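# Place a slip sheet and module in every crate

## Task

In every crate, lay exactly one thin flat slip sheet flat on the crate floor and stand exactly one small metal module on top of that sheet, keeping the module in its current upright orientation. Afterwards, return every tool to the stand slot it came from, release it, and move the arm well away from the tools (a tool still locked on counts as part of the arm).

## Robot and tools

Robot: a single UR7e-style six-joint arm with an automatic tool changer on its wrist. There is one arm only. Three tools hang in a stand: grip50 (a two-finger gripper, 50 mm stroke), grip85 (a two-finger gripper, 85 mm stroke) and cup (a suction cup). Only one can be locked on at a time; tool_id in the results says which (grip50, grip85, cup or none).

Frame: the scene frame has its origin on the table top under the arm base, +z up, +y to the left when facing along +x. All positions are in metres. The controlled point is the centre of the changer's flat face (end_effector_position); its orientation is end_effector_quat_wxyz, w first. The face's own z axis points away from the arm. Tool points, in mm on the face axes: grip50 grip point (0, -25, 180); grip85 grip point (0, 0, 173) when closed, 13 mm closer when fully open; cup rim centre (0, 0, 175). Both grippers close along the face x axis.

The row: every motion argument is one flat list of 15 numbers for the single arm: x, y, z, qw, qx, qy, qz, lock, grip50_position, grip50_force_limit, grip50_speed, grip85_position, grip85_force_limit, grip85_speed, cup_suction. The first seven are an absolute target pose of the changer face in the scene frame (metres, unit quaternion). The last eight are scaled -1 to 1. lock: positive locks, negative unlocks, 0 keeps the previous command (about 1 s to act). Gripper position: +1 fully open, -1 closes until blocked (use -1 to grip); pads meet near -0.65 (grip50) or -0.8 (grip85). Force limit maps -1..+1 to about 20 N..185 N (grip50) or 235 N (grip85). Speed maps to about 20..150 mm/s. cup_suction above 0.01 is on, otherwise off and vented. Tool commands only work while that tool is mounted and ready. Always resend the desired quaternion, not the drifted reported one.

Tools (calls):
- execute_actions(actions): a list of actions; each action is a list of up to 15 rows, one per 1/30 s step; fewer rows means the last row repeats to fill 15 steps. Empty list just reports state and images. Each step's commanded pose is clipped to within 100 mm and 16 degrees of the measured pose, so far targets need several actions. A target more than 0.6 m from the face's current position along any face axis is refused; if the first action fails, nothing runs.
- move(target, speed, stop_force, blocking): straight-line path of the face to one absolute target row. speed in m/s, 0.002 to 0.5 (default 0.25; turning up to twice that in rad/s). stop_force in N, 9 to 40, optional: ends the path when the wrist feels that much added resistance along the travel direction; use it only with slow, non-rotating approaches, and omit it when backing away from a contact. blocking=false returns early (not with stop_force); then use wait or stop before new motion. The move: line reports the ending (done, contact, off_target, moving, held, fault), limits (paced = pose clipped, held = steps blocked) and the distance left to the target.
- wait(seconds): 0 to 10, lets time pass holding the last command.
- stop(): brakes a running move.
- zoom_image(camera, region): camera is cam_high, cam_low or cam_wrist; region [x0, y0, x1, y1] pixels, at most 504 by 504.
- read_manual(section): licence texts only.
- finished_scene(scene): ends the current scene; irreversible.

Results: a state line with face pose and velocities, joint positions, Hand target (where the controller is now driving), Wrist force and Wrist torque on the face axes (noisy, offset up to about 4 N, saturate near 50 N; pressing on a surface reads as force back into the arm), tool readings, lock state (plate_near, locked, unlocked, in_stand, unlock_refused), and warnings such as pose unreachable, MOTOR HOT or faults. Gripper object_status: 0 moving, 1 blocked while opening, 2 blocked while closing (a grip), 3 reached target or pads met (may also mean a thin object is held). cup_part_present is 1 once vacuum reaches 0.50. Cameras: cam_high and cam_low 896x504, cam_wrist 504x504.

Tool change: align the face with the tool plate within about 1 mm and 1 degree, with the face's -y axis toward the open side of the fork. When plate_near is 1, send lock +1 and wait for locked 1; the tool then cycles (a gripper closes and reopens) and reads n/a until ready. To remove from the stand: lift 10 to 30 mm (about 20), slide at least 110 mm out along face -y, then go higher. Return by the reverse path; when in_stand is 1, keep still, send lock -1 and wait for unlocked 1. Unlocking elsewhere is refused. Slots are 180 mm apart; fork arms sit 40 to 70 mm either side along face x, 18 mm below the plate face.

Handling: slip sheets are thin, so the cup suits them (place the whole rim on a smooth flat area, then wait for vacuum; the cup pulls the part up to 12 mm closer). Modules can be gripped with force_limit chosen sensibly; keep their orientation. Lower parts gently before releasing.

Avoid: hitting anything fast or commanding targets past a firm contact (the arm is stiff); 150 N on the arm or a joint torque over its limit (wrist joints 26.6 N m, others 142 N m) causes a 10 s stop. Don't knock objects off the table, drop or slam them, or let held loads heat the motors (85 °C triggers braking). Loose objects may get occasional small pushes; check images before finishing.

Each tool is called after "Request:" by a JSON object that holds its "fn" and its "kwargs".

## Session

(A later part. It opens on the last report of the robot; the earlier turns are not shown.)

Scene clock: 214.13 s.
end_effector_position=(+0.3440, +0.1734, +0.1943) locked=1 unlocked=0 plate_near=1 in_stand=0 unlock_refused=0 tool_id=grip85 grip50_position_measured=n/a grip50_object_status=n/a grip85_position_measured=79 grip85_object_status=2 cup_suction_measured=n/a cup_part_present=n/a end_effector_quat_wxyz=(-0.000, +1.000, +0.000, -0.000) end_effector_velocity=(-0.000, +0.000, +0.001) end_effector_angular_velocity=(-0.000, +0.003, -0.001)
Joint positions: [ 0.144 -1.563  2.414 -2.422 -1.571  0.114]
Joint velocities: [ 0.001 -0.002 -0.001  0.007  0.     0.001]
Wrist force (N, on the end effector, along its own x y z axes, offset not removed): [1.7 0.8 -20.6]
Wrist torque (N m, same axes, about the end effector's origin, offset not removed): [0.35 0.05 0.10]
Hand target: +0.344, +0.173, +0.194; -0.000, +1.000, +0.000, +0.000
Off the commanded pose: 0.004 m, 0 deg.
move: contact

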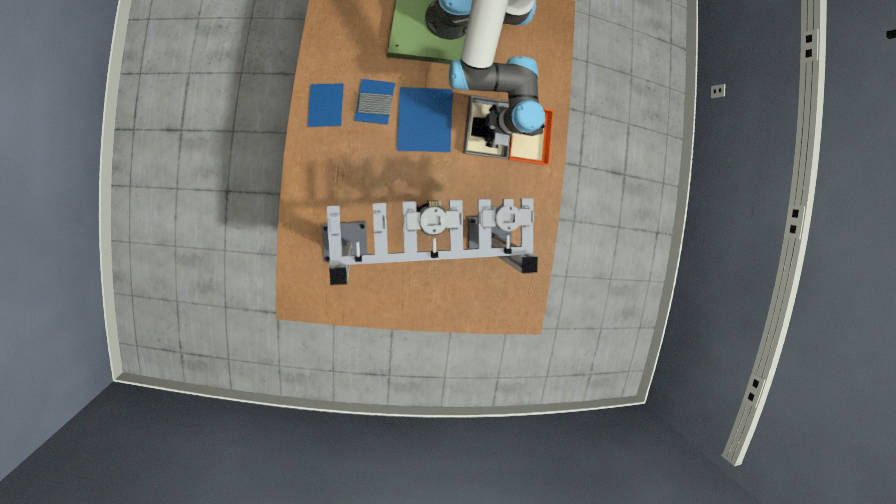

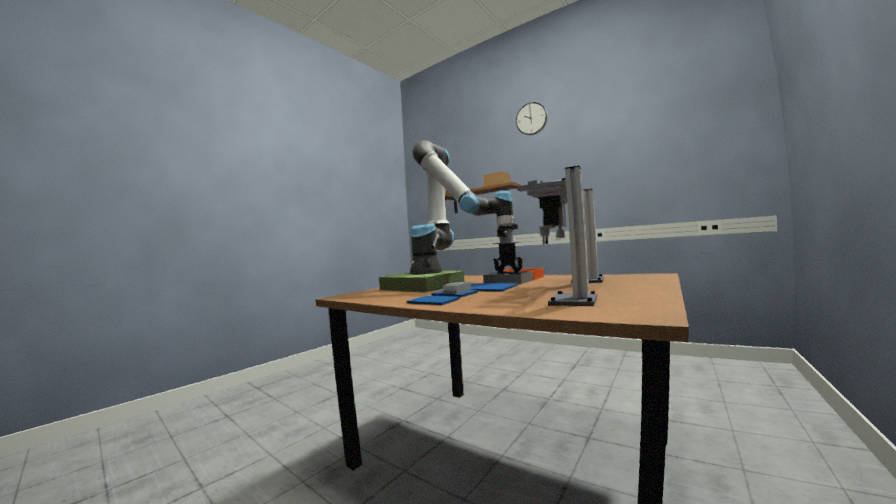

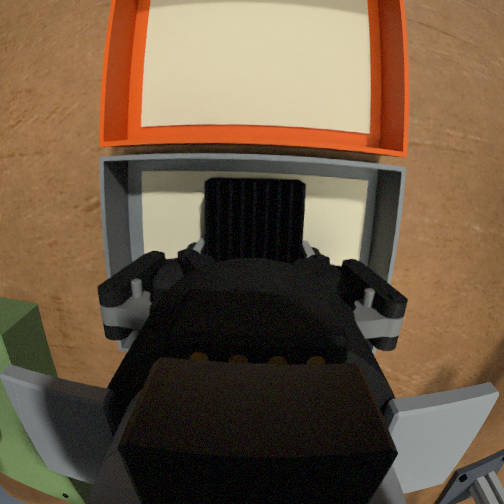

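Request:
{"fn": "execute_actions", "kwargs": {"actions": [[[0.344,0.1734,0.1947,0,1,0,0,0,0,0,0,1,-0.6,-0.5,0]],[[0.344,0.1734,0.25,0,1,0,0,0,0,0,0,1,-0.6,-0.5,0]]]}}

Request:
{"fn": "move", "kwargs": {"target": [0.31,-0.19,0.25,0,1,0,0,0,0,0,0,1,-0.6,-0.5,0]}}

Request:
{"fn": "execute_actions", "kwargs": {"actions": [[[0.31,-0.19,0.215,0,1,0,0,0,0,0,0,1,-0.6,-0.5,0]],[[0.31,-0.19,0.199,0,1,0,0,0,0,0,0,1,-0.6,-0.5,0]],[[0.31,-0.19,0.199,0,1,0,0,0,0,0,0,-1,-0.6,-0.5,0]],[[0.31,-0.19,0.199,0,1,0,0,0,0,0,0,-1,-0.6,-0.5,0]],[[0.31,-0.19,0.22,0,1,0,0,0,0,0,0,-1,-0.6,-0.5,0]],[[0.31,-0.19,0.255,0,1,0,0,0,0,0,0,-1,-0.6,-0.5,0]]]}}

Request:
{"fn": "move", "kwargs": {"target": [0.343,0.313,0.25,0,1,0,0,0,0,0,0,-1,-0.6,-0.5,0]}}

Request:
{"fn": "move", "kwargs": {"target": [0.343,0.313,0.2,0,1,0,0,0,0,0,0,-1,-0.6,-0.5,0], "speed": 0.03, "stop_force": 10}}

Request:
{"fn": "move", "kwargs": {"target": [0.343,0.313,0.19,0,1,0,0,0,0,0,0,-1,-0.6,-0.5,0], "speed": 0.004, "stop_force": 10}}

Scene clock: 218.63 s.
end_effector_position=(+0.3441, +0.1735, +0.2494) locked=1 unlocked=0 plate_near=1 in_stand=0 unlock_refused=0 tool_id=grip85 grip50_position_measured=n/a grip50_object_status=n/a grip85_position_measured=3 grip85_object_status=3 cup_suction_measured=n/a cup_part_present=n/a end_effector_quat_wxyz=(+0.000, +1.000, +0.000, +0.000) end_effector_velocity=(-0.001, -0.001, +0.006) end_effector_angular_velocity=(-0.001, +0.009, +0.000)
Joint positions: [ 0.144 -1.69   2.339 -2.22  -1.571  0.114]
Joint velocities: [-0.003 -0.013 -0.012  0.034  0.    -0.003]
Wrist force (N, on the end effector, along its own x y z axes, offset not removed): [-0.9 0.2 -5.5]
Wrist torque (N m, same axes, about the end effector's origin, offset not removed): [0.08 0.05 -0.05]
Hand target: +0.344, +0.173, +0.250; -0.000, +1.000, -0.000, +0.000
Off the commanded pose: 0.001 m, 0 deg.

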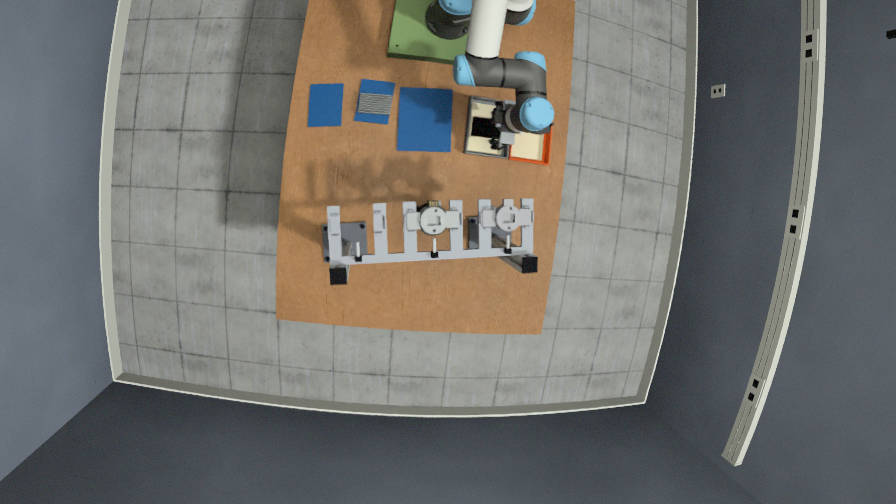

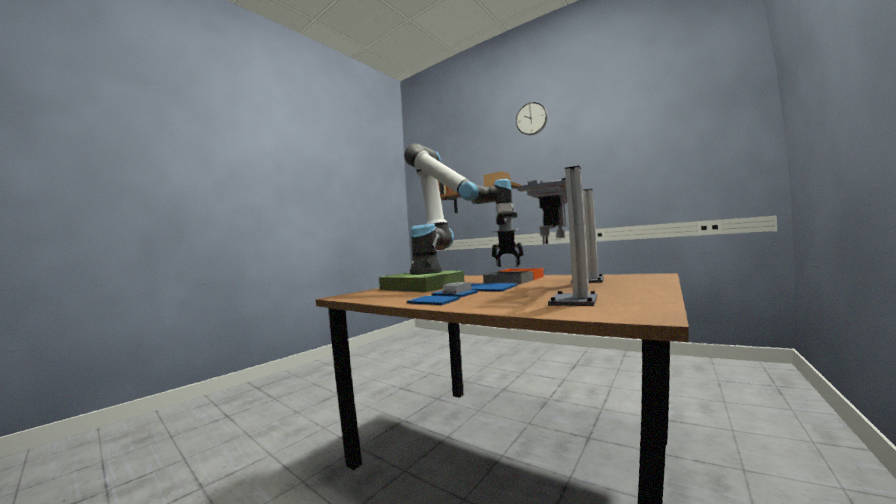

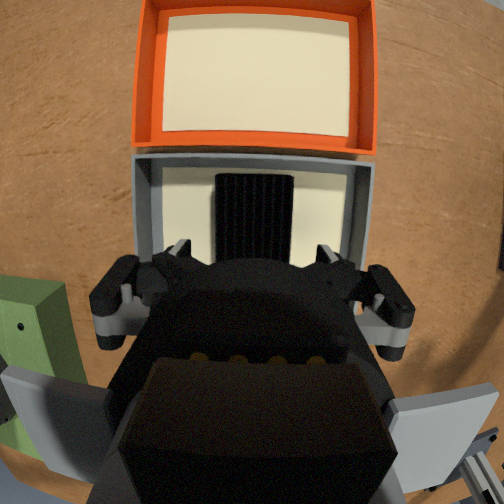

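Scene clock: 220.67 s.
end_effector_position=(+0.3111, -0.1892, +0.2500) locked=1 unlocked=0 plate_near=1 in_stand=0 unlock_refused=0 tool_id=grip85 grip50_position_measured=n/a grip50_object_status=n/a grip85_position_measured=3 grip85_object_status=3 cup_suction_measured=n/a cup_part_present=n/a end_effector_quat_wxyz=(-0.001, +1.000, -0.000, +0.001) end_effector_velocity=(+0.000, -0.002, -0.000) end_effector_angular_velocity=(+0.001, -0.000, -0.001)
Joint positions: [-0.892 -1.753  2.387 -2.205 -1.568 -0.922]
Joint velocities: [-0.003  0.004 -0.002 -0.001  0.    -0.002]
Wrist force (N, on the end effector, along its own x y z axes, offset not removed): [0.8 -0.1 -1.4]
Wrist torque (N m, same axes, about the end effector's origin, offset not removed): [-0.11 -0.08 -0.03]
Hand target: +0.311, -0.189, +0.250; -0.001, +1.000, -0.000, +0.001
Off the commanded pose: 0.001 m, 0 deg.
move: done

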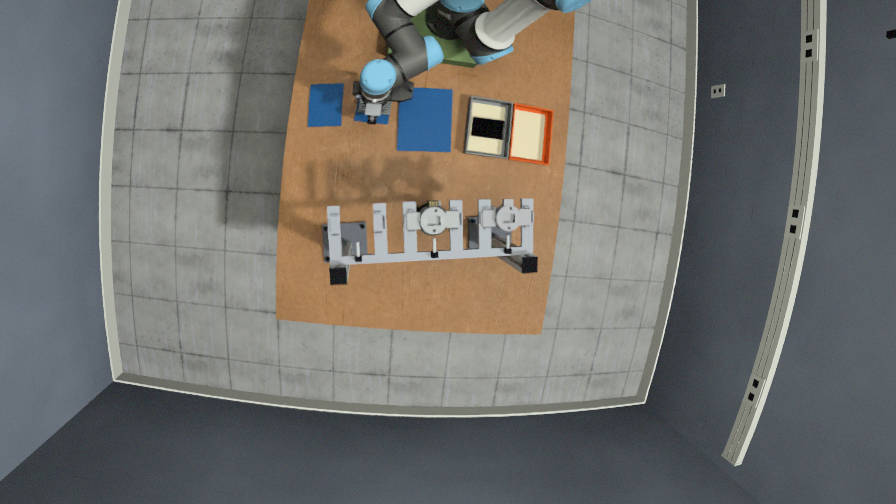

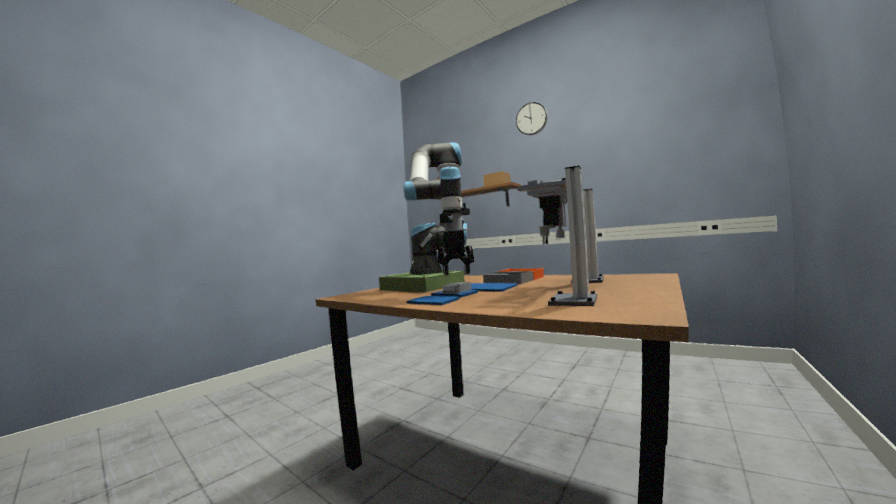

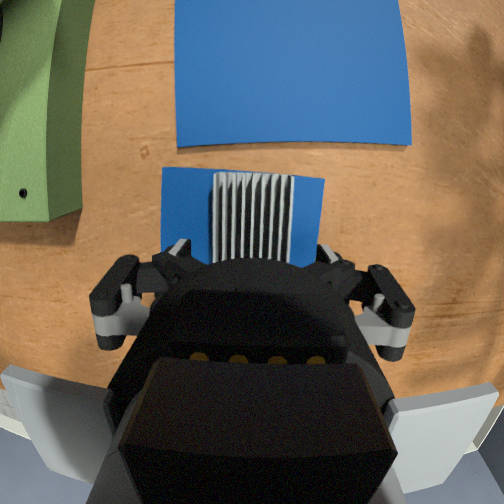

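Scene clock: 223.67 s.
end_effector_position=(+0.3101, -0.1900, +0.2546) locked=1 unlocked=0 plate_near=1 in_stand=0 unlock_refused=0 tool_id=grip85 grip50_position_measured=n/a grip50_object_status=n/a grip85_position_measured=79 grip85_object_status=2 cup_suction_measured=n/a cup_part_present=n/a end_effector_quat_wxyz=(+0.000, +1.000, +0.000, +0.000) end_effector_velocity=(-0.001, -0.000, +0.003) end_effector_angular_velocity=(+0.003, +0.002, -0.000)
Joint positions: [-0.894 -1.763  2.38  -2.188 -1.571 -0.925]
Joint velocities: [-0.002 -0.007 -0.006  0.017 -0.    -0.002]
Wrist force (N, on the end effector, along its own x y z axes, offset not removed): [-0.7 -1.0 0.5]
Wrist torque (N m, same axes, about the end effector's origin, offset not removed): [-0.02 0.16 0.30]
Hand target: +0.310, -0.190, +0.255; +0.000, +1.000, -0.000, +0.000
Off the commanded pose: 0.000 m, 0 deg.

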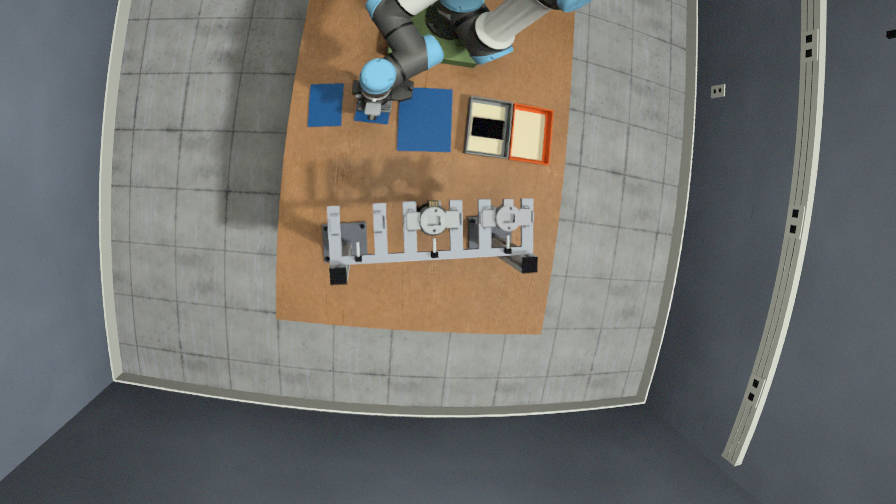

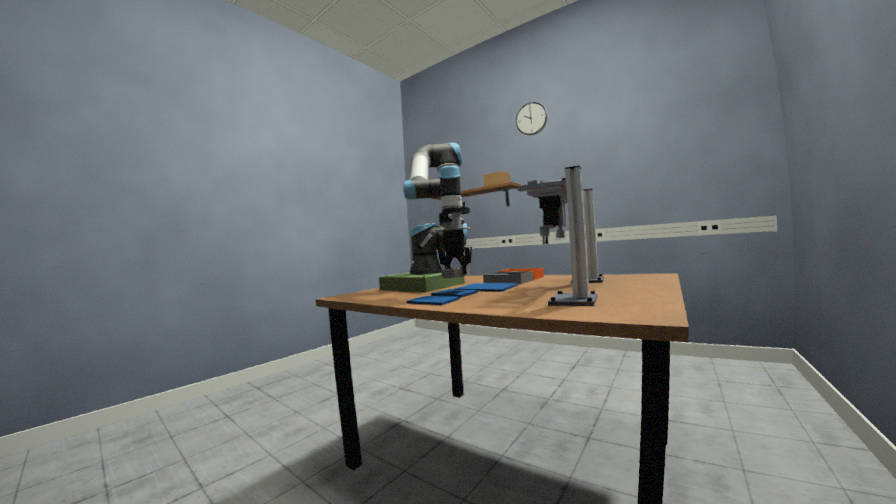

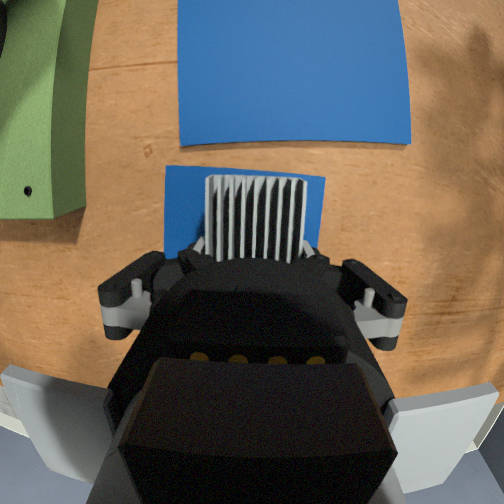

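Scene clock: 226.27 s.
end_effector_position=(+0.3416, +0.3119, +0.2501) locked=1 unlocked=0 plate_near=1 in_stand=0 unlock_refused=0 tool_id=grip85 grip50_position_measured=n/a grip50_object_status=n/a grip85_position_measured=79 grip85_object_status=2 cup_suction_measured=n/a cup_part_present=n/a end_effector_quat_wxyz=(+0.001, +1.000, +0.000, -0.001) end_effector_velocity=(+0.000, +0.002, -0.000) end_effector_angular_velocity=(-0.001, +0.001, -0.000)
Joint positions: [ 0.478 -1.495  2.146 -2.218 -1.572  0.448]
Joint velocities: [ 0.003  0.005 -0.004  0.001 -0.     0.003]
Wrist force (N, on the end effector, along its own x y z axes, offset not removed): [-0.9 0.4 2.1]
Wrist torque (N m, same axes, about the end effector's origin, offset not removed): [-0.10 0.04 0.09]
Hand target: +0.342, +0.312, +0.250; +0.001, +1.000, -0.000, -0.001
Off the commanded pose: 0.002 m, 0 deg.
move: done

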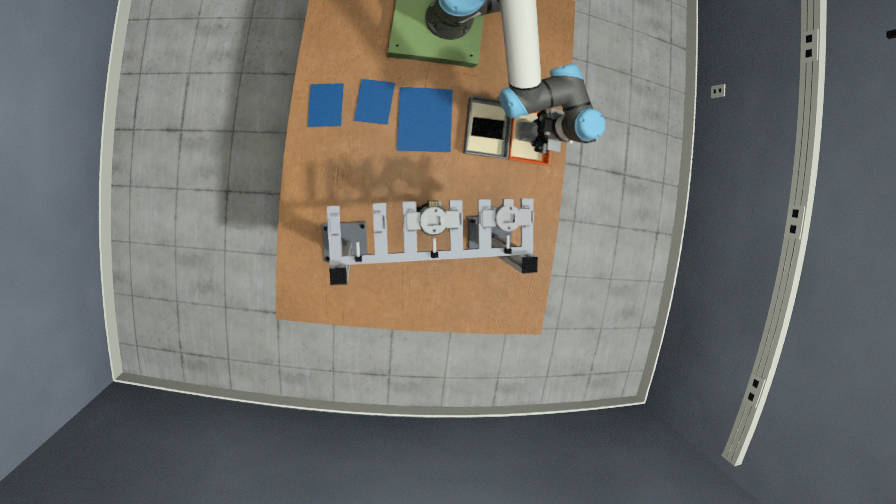

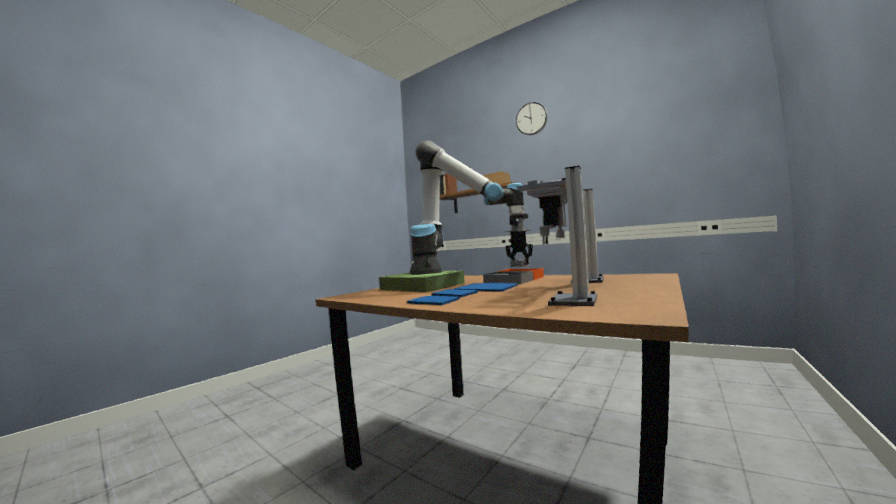

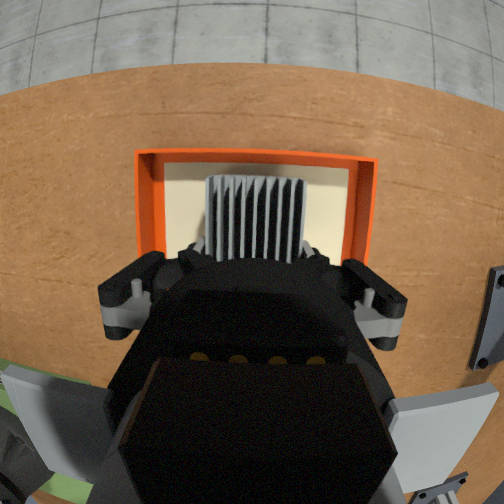

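Scene clock: 228.27 s.
end_effector_position=(+0.3430, +0.3130, +0.2002) locked=1 unlocked=0 plate_near=1 in_stand=0 unlock_refused=0 tool_id=grip85 grip50_position_measured=n/a grip50_object_status=n/a grip85_position_measured=79 grip85_object_status=2 cup_suction_measured=n/a cup_part_present=n/a end_effector_quat_wxyz=(+0.000, +1.000, +0.000, -0.000) end_effector_velocity=(+0.001, -0.000, -0.001) end_effector_angular_velocity=(+0.000, -0.002, -0.001)
Joint positions: [ 0.479 -1.397  2.202 -2.376 -1.571  0.449]
Joint velocities: [-0.001  0.003  0.001 -0.005 -0.     0.   ]
Wrist force (N, on the end effector, along its own x y z axes, offset not removed): [0.1 -1.0 -0.4]
Wrist torque (N m, same axes, about the end effector's origin, offset not removed): [0.34 0.19 0.00]
Hand target: +0.343, +0.313, +0.200; +0.000, +1.000, +0.000, -0.000
Off the commanded pose: 0.000 m, 0 deg.
move: done

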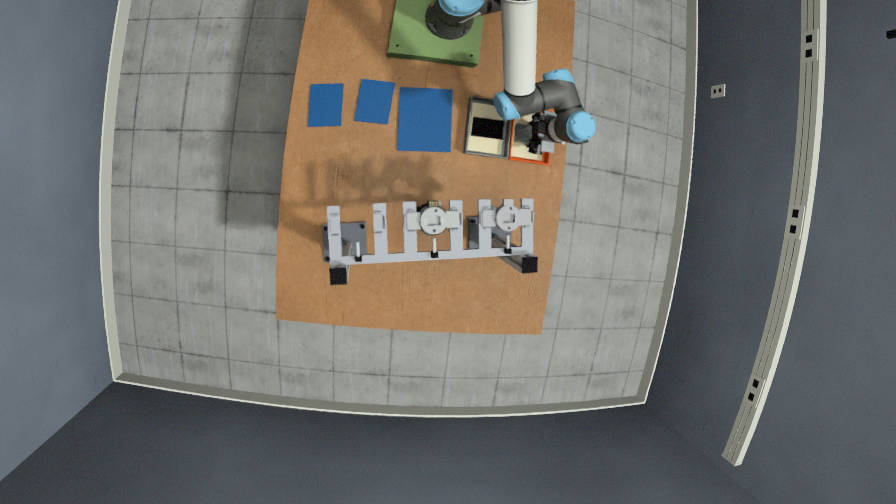

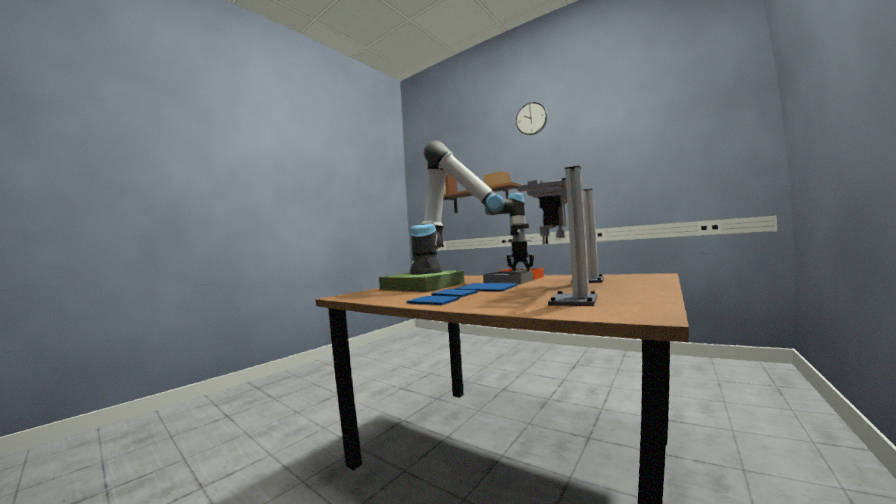

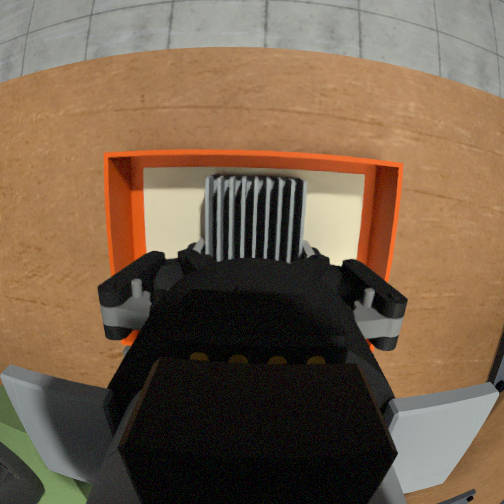

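Scene clock: 230.10 s.
end_effector_position=(+0.3430, +0.3130, +0.1943) locked=1 unlocked=0 plate_near=1 in_stand=0 unlock_refused=0 tool_id=grip85 grip50_position_measured=n/a grip50_object_status=n/a grip85_position_measured=79 grip85_object_status=2 cup_suction_measured=n/a cup_part_present=n/a end_effector_quat_wxyz=(+0.000, +1.000, +0.000, -0.000) end_effector_velocity=(-0.000, +0.000, +0.001) end_effector_angular_velocity=(-0.001, +0.002, +0.001)
Joint positions: [ 0.479 -1.385  2.208 -2.394 -1.571  0.449]
Joint velocities: [ 0.001 -0.002 -0.002  0.005  0.    -0.   ]
Wrist force (N, on the end effector, along its own x y z axes, offset not removed): [0.9 -0.2 -21.2]
Wrist torque (N m, same axes, about the end effector's origin, offset not removed): [0.32 -0.09 0.11]
Hand target: +0.343, +0.313, +0.194; +0.000, +1.000, +0.000, -0.000
Off the commanded pose: 0.004 m, 0 deg.
move: contact

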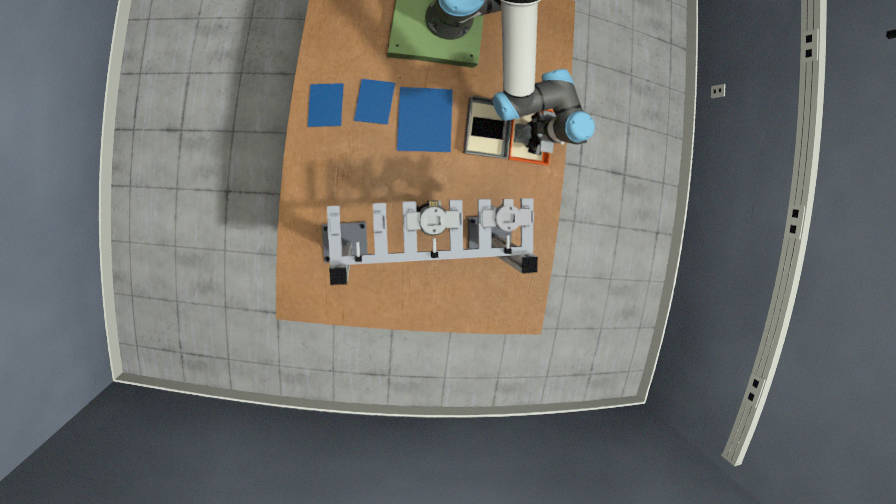

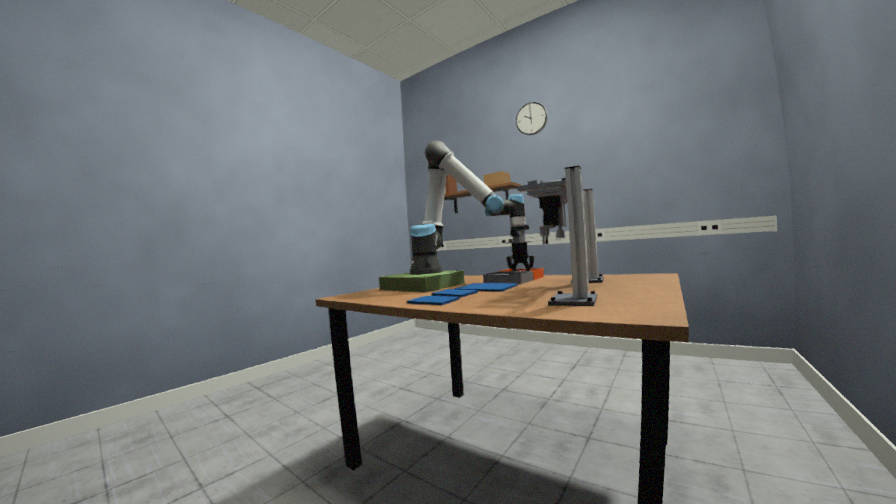

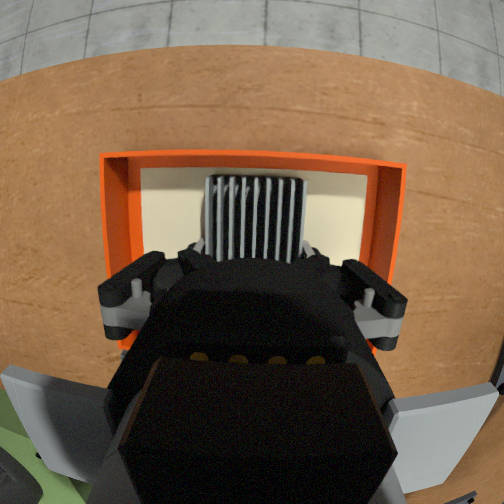

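Request:
{"fn": "execute_actions", "kwargs": {"actions": [[[0.343,0.313,0.1947,0,1,0,0,0,0,0,0,1,-0.6,-0.5,0]],[[0.343,0.313,0.25,0,1,0,0,0,0,0,0,1,-0.6,-0.5,0]]]}}

Request:
{"fn": "move", "kwargs": {"target": [0.496,-0.2163,0.381,0,0.658,0.753,0,0,0,0,0,1,-0.6,-0.5,0]}}

Request:
{"fn": "move", "kwargs": {"target": [0.645,-0.1962,0.381,0,0.658,0.753,0,0,0,0,0,1,-0.6,-0.5,0], "speed": 0.08}}

Request:
{"fn": "move", "kwargs": {"target": [0.645,-0.1962,0.3608,0,0.658,0.753,0,0,0,0,0,1,-0.6,-0.5,0], "speed": 0.01}}

Request:
{"fn": "execute_actions", "kwargs": {"actions": [[[0.645,-0.1962,0.3608,0,0.658,0.753,0,-1,0,0,0,1,-0.6,-0.5,0]],[[0.645,-0.1962,0.3608,0,0.658,0.753,0,-1,0,0,0,1,-0.6,-0.5,0]],[[0.645,-0.1962,0.3608,0,0.658,0.753,0,-1,0,0,0,1,-0.6,-0.5,0]],[[0.645,-0.1962,0.385,0,0.658,0.753,0,0,0,0,0,1,-0.6,-0.5,0]]]}}

Scene clock: 236.43 s.
end_effector_position=(+0.3430, +0.3131, +0.2494) locked=1 unlocked=0 plate_near=1 in_stand=0 unlock_refused=0 tool_id=grip85 grip50_position_measured=n/a grip50_object_status=n/a grip85_position_measured=3 grip85_object_status=3 cup_suction_measured=n/a cup_part_present=n/a end_effector_quat_wxyz=(-0.000, +1.000, +0.000, +0.000) end_effector_velocity=(-0.000, -0.001, +0.005) end_effector_angular_velocity=(-0.003, +0.006, -0.001)
Joint positions: [ 0.479 -1.491  2.145 -2.225 -1.571  0.449]
Joint velocities: [-0.001 -0.01  -0.009  0.025  0.    -0.   ]
Wrist force (N, on the end effector, along its own x y z axes, offset not removed): [-5.9 0.6 -0.9]
Wrist torque (N m, same axes, about the end effector's origin, offset not removed): [-0.06 0.39 0.22]
Hand target: +0.343, +0.313, +0.250; -0.000, +1.000, -0.000, +0.000
Off the commanded pose: 0.001 m, 0 deg.

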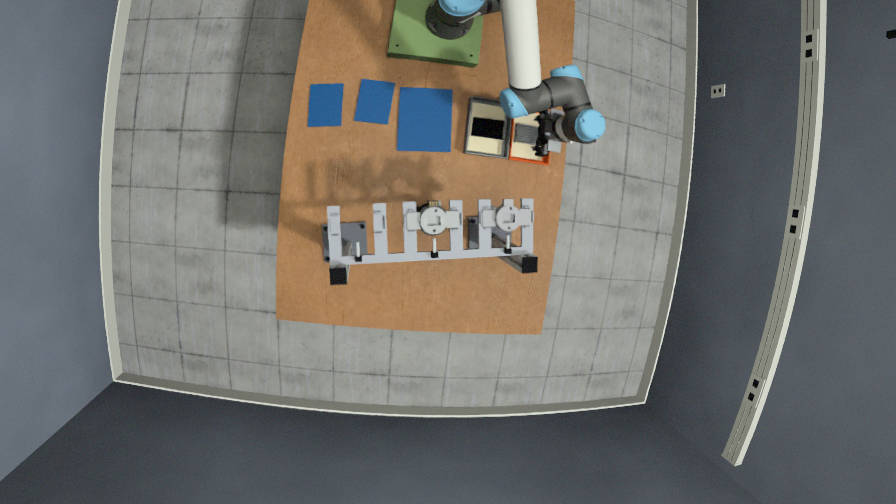

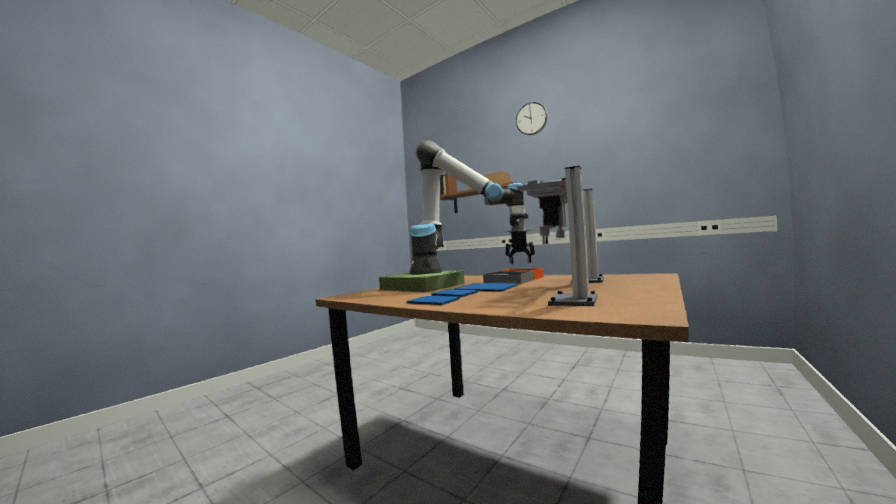

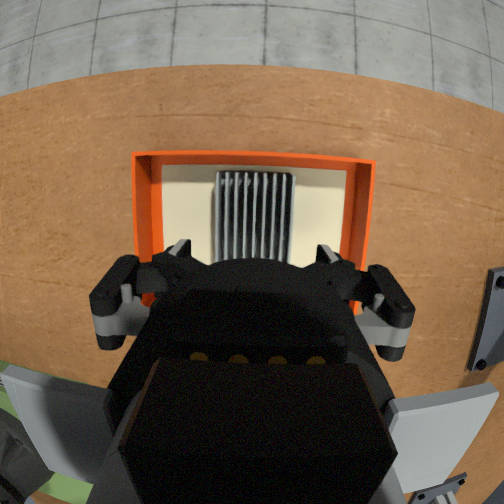

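Scene clock: 240.37 s.
end_effector_position=(+0.4972, -0.2151, +0.3809) locked=1 unlocked=0 plate_near=1 in_stand=0 unlock_refused=0 tool_id=grip85 grip50_position_measured=n/a grip50_object_status=n/a grip85_position_measured=3 grip85_object_status=3 cup_suction_measured=n/a cup_part_present=n/a end_effector_quat_wxyz=(+0.000, +0.658, +0.753, +0.002) end_effector_velocity=(+0.001, -0.002, +0.000) end_effector_angular_velocity=(+0.001, +0.001, +0.006)
Joint positions: [-0.627 -1.458  1.731 -1.844 -1.568 -2.362]
Joint velocities: [-0.001  0.003 -0.005  0.003  0.    -0.007]
Wrist force (N, on the end effector, along its own x y z axes, offset not removed): [1.1 -1.2 -1.9]
Wrist torque (N m, same axes, about the end effector's origin, offset not removed): [-0.22 0.01 0.02]
Hand target: +0.497, -0.215, +0.381; -0.000, +0.658, +0.753, +0.002
Off the commanded pose: 0.002 m, 0 deg.
move: done

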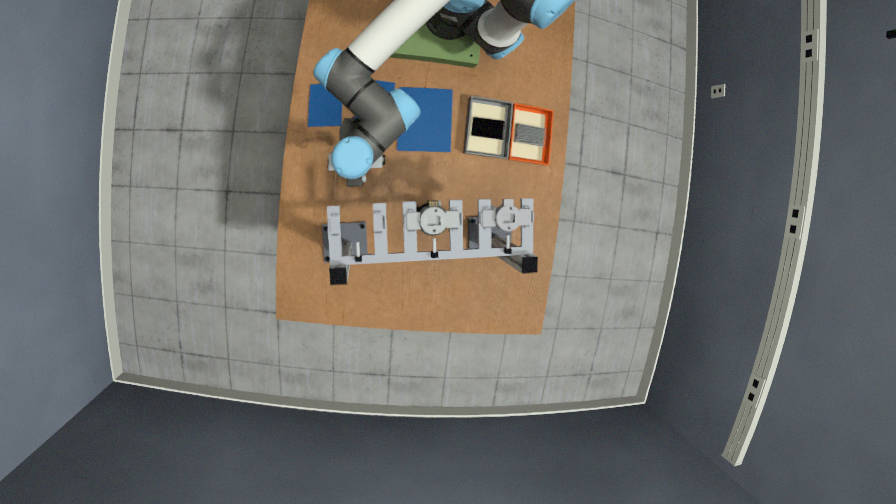

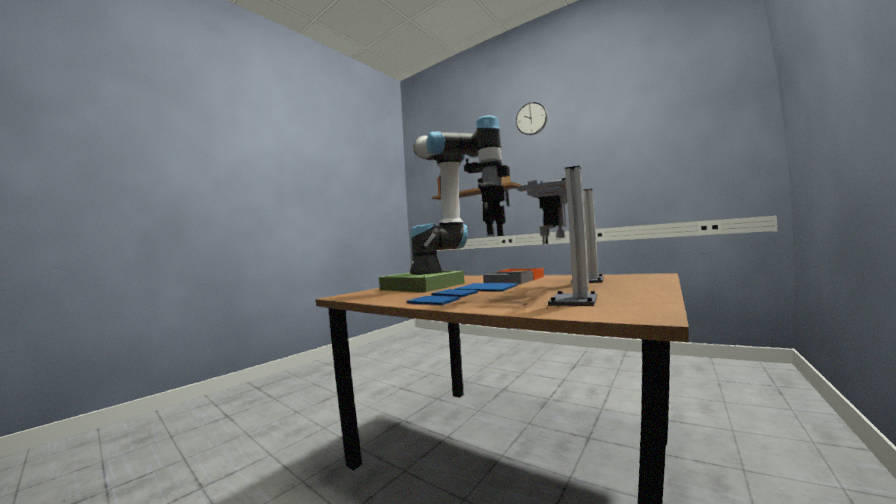

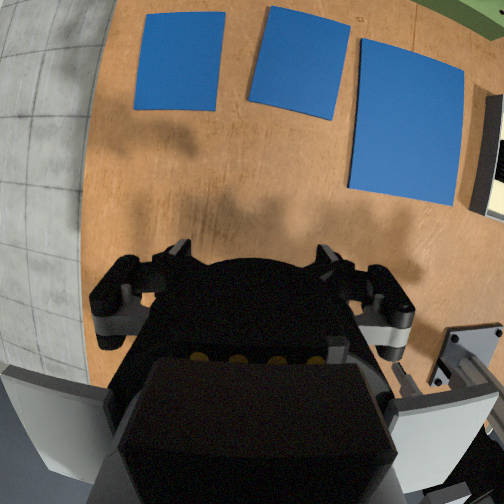

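Scene clock: 242.63 s.
end_effector_position=(+0.6447, -0.1961, +0.3811) locked=1 unlocked=0 plate_near=1 in_stand=0 unlock_refused=0 tool_id=grip85 grip50_position_measured=n/a grip50_object_status=n/a grip85_position_measured=3 grip85_object_status=3 cup_suction_measured=n/a cup_part_present=n/a end_effector_quat_wxyz=(-0.000, +0.658, +0.753, -0.000) end_effector_velocity=(+0.002, +0.000, +0.000) end_effector_angular_velocity=(+0.000, +0.000, -0.001)
Joint positions: [-0.464 -1.146  1.326 -1.751 -1.572 -2.199]
Joint velocities: [ 0.002  0.004 -0.007  0.003 -0.     0.003]
Wrist force (N, on the end effector, along its own x y z axes, offset not removed): [-3.7 -1.9 0.6]
Wrist torque (N m, same axes, about the end effector's origin, offset not removed): [-0.18 0.12 0.28]
Hand target: +0.645, -0.196, +0.381; -0.000, +0.658, +0.753, -0.000
Off the commanded pose: 0.000 m, 0 deg.
move: done

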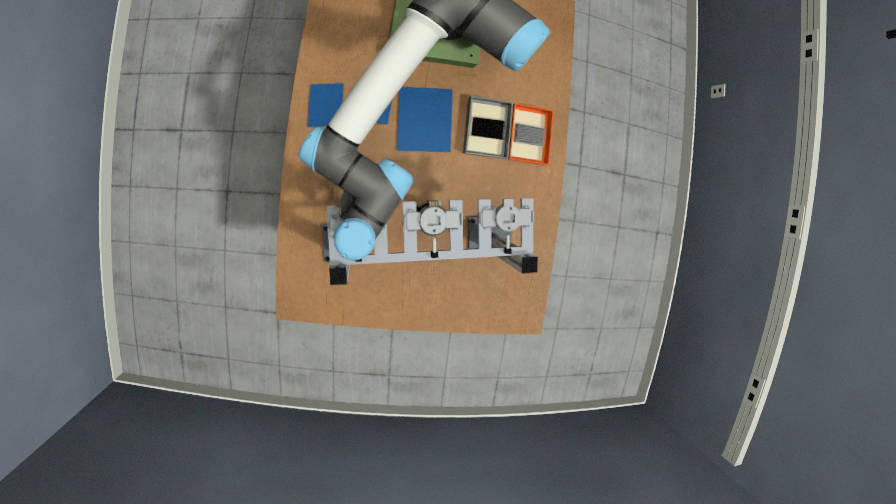

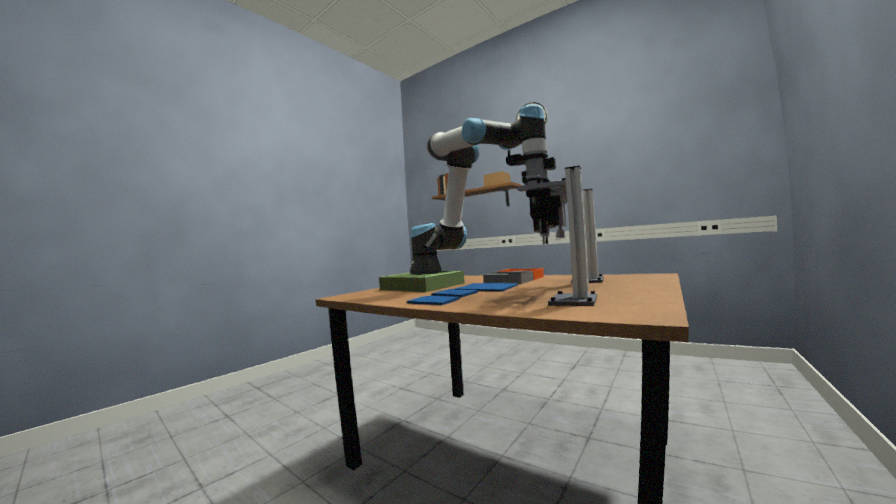

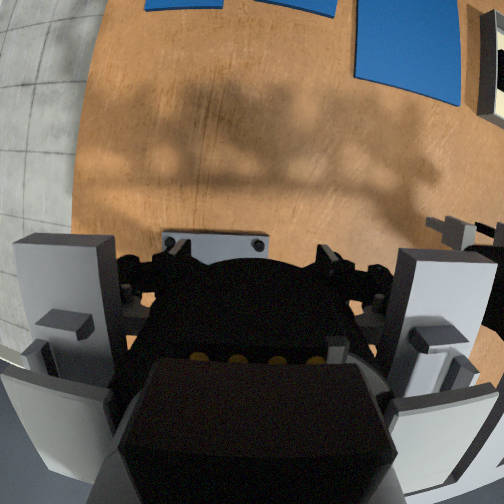

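Scene clock: 244.87 s.
end_effector_position=(+0.6450, -0.1962, +0.3609) locked=1 unlocked=0 plate_near=1 in_stand=1 unlock_refused=0 tool_id=grip85 grip50_position_measured=n/a grip50_object_status=n/a grip85_position_measured=3 grip85_object_status=3 cup_suction_measured=n/a cup_part_present=n/a end_effector_quat_wxyz=(-0.000, +0.658, +0.753, +0.000) end_effector_velocity=(+0.000, -0.001, -0.001) end_effector_angular_velocity=(-0.000, -0.001, -0.001)
Joint positions: [-0.464 -1.135  1.364 -1.799 -1.571 -2.199]
Joint velocities: [-0.001  0.001  0.002 -0.005  0.    -0.   ]
Wrist force (N, on the end effector, along its own x y z axes, offset not removed): [-4.4 1.3 -1.8]
Wrist torque (N m, same axes, about the end effector's origin, offset not removed): [0.08 0.31 0.13]
Hand target: +0.645, -0.196, +0.361; -0.000, +0.658, +0.753, -0.000
Off the commanded pose: 0.000 m, 0 deg.
move: done

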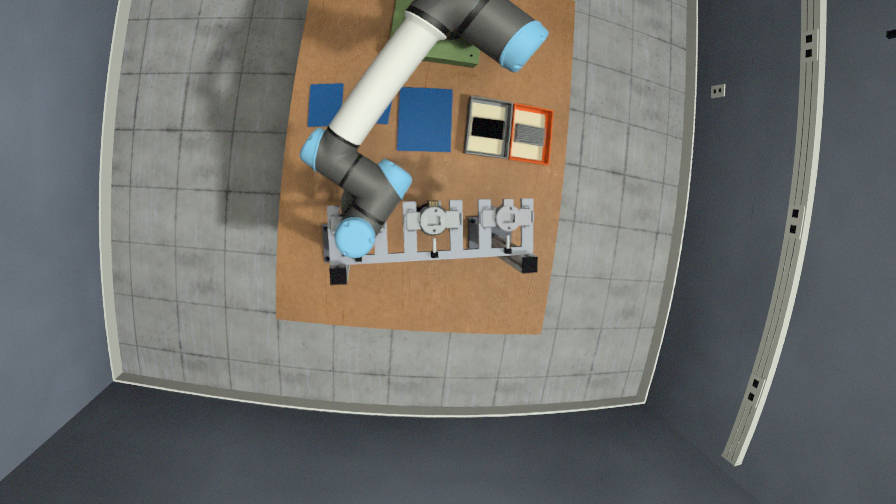

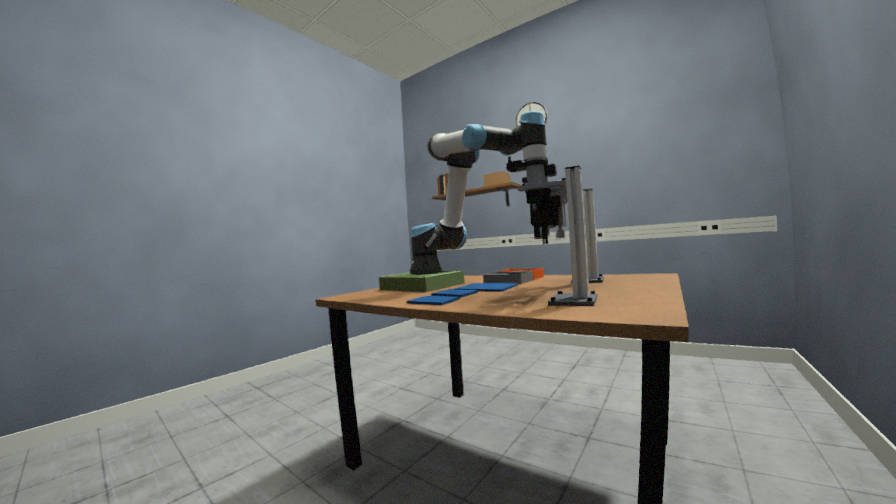

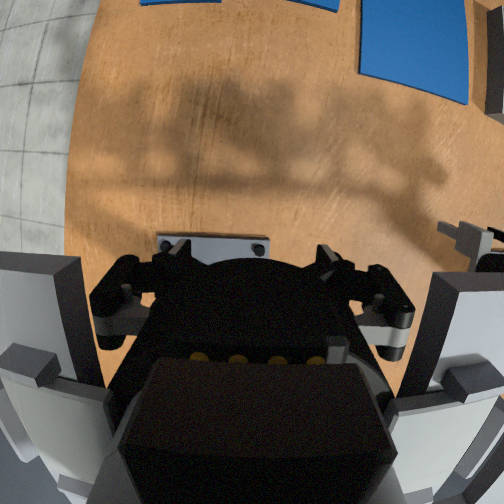

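Scene clock: 246.87 s.
end_effector_position=(+0.6450, -0.1962, +0.3848) locked=0 unlocked=1 plate_near=0 in_stand=0 unlock_refused=0 tool_id=none grip50_position_measured=n/a grip50_object_status=n/a grip85_position_measured=n/a grip85_object_status=n/a cup_suction_measured=n/a cup_part_present=n/a end_effector_quat_wxyz=(+0.000, +0.658, +0.753, +0.000) end_effector_velocity=(+0.000, -0.000, +0.002) end_effector_angular_velocity=(-0.000, +0.000, +0.000)
Joint positions: [-0.464 -1.147  1.318 -1.742 -1.571 -2.199]
Joint velocities: [ 0.    -0.    -0.005  0.006 -0.     0.   ]
Wrist force (N, on the end effector, along its own x y z axes, offset not removed): [-0.2 -0.9 -2.6]
Wrist torque (N m, same axes, about the end effector's origin, offset not removed): [-0.08 -0.10 0.22]
Hand target: +0.645, -0.196, +0.385; +0.000, +0.658, +0.753, +0.000
Off the commanded pose: 0.000 m, 0 deg.

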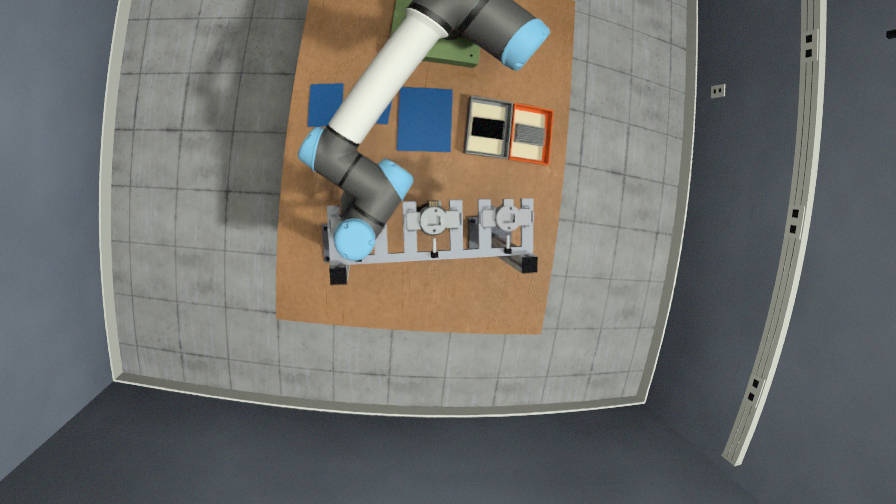

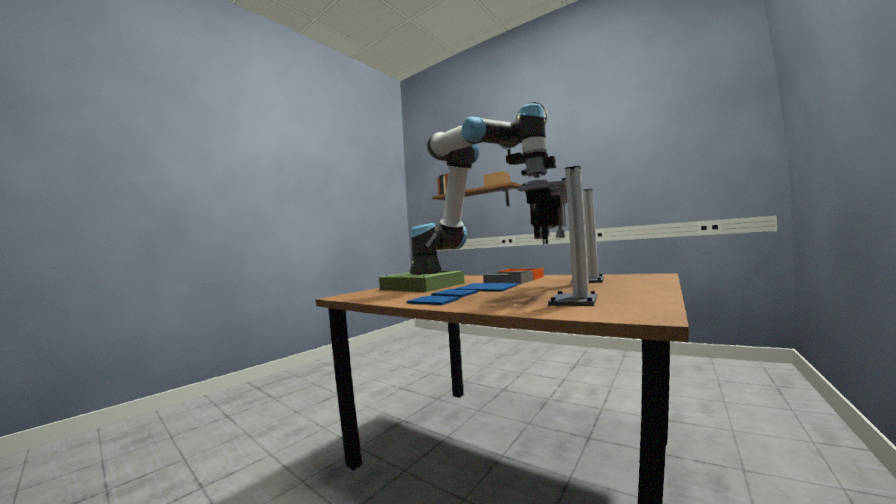

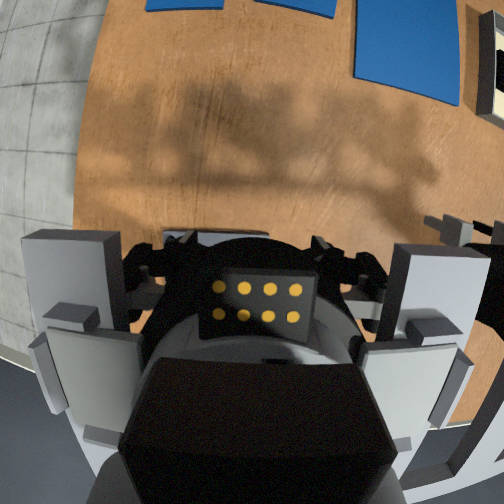

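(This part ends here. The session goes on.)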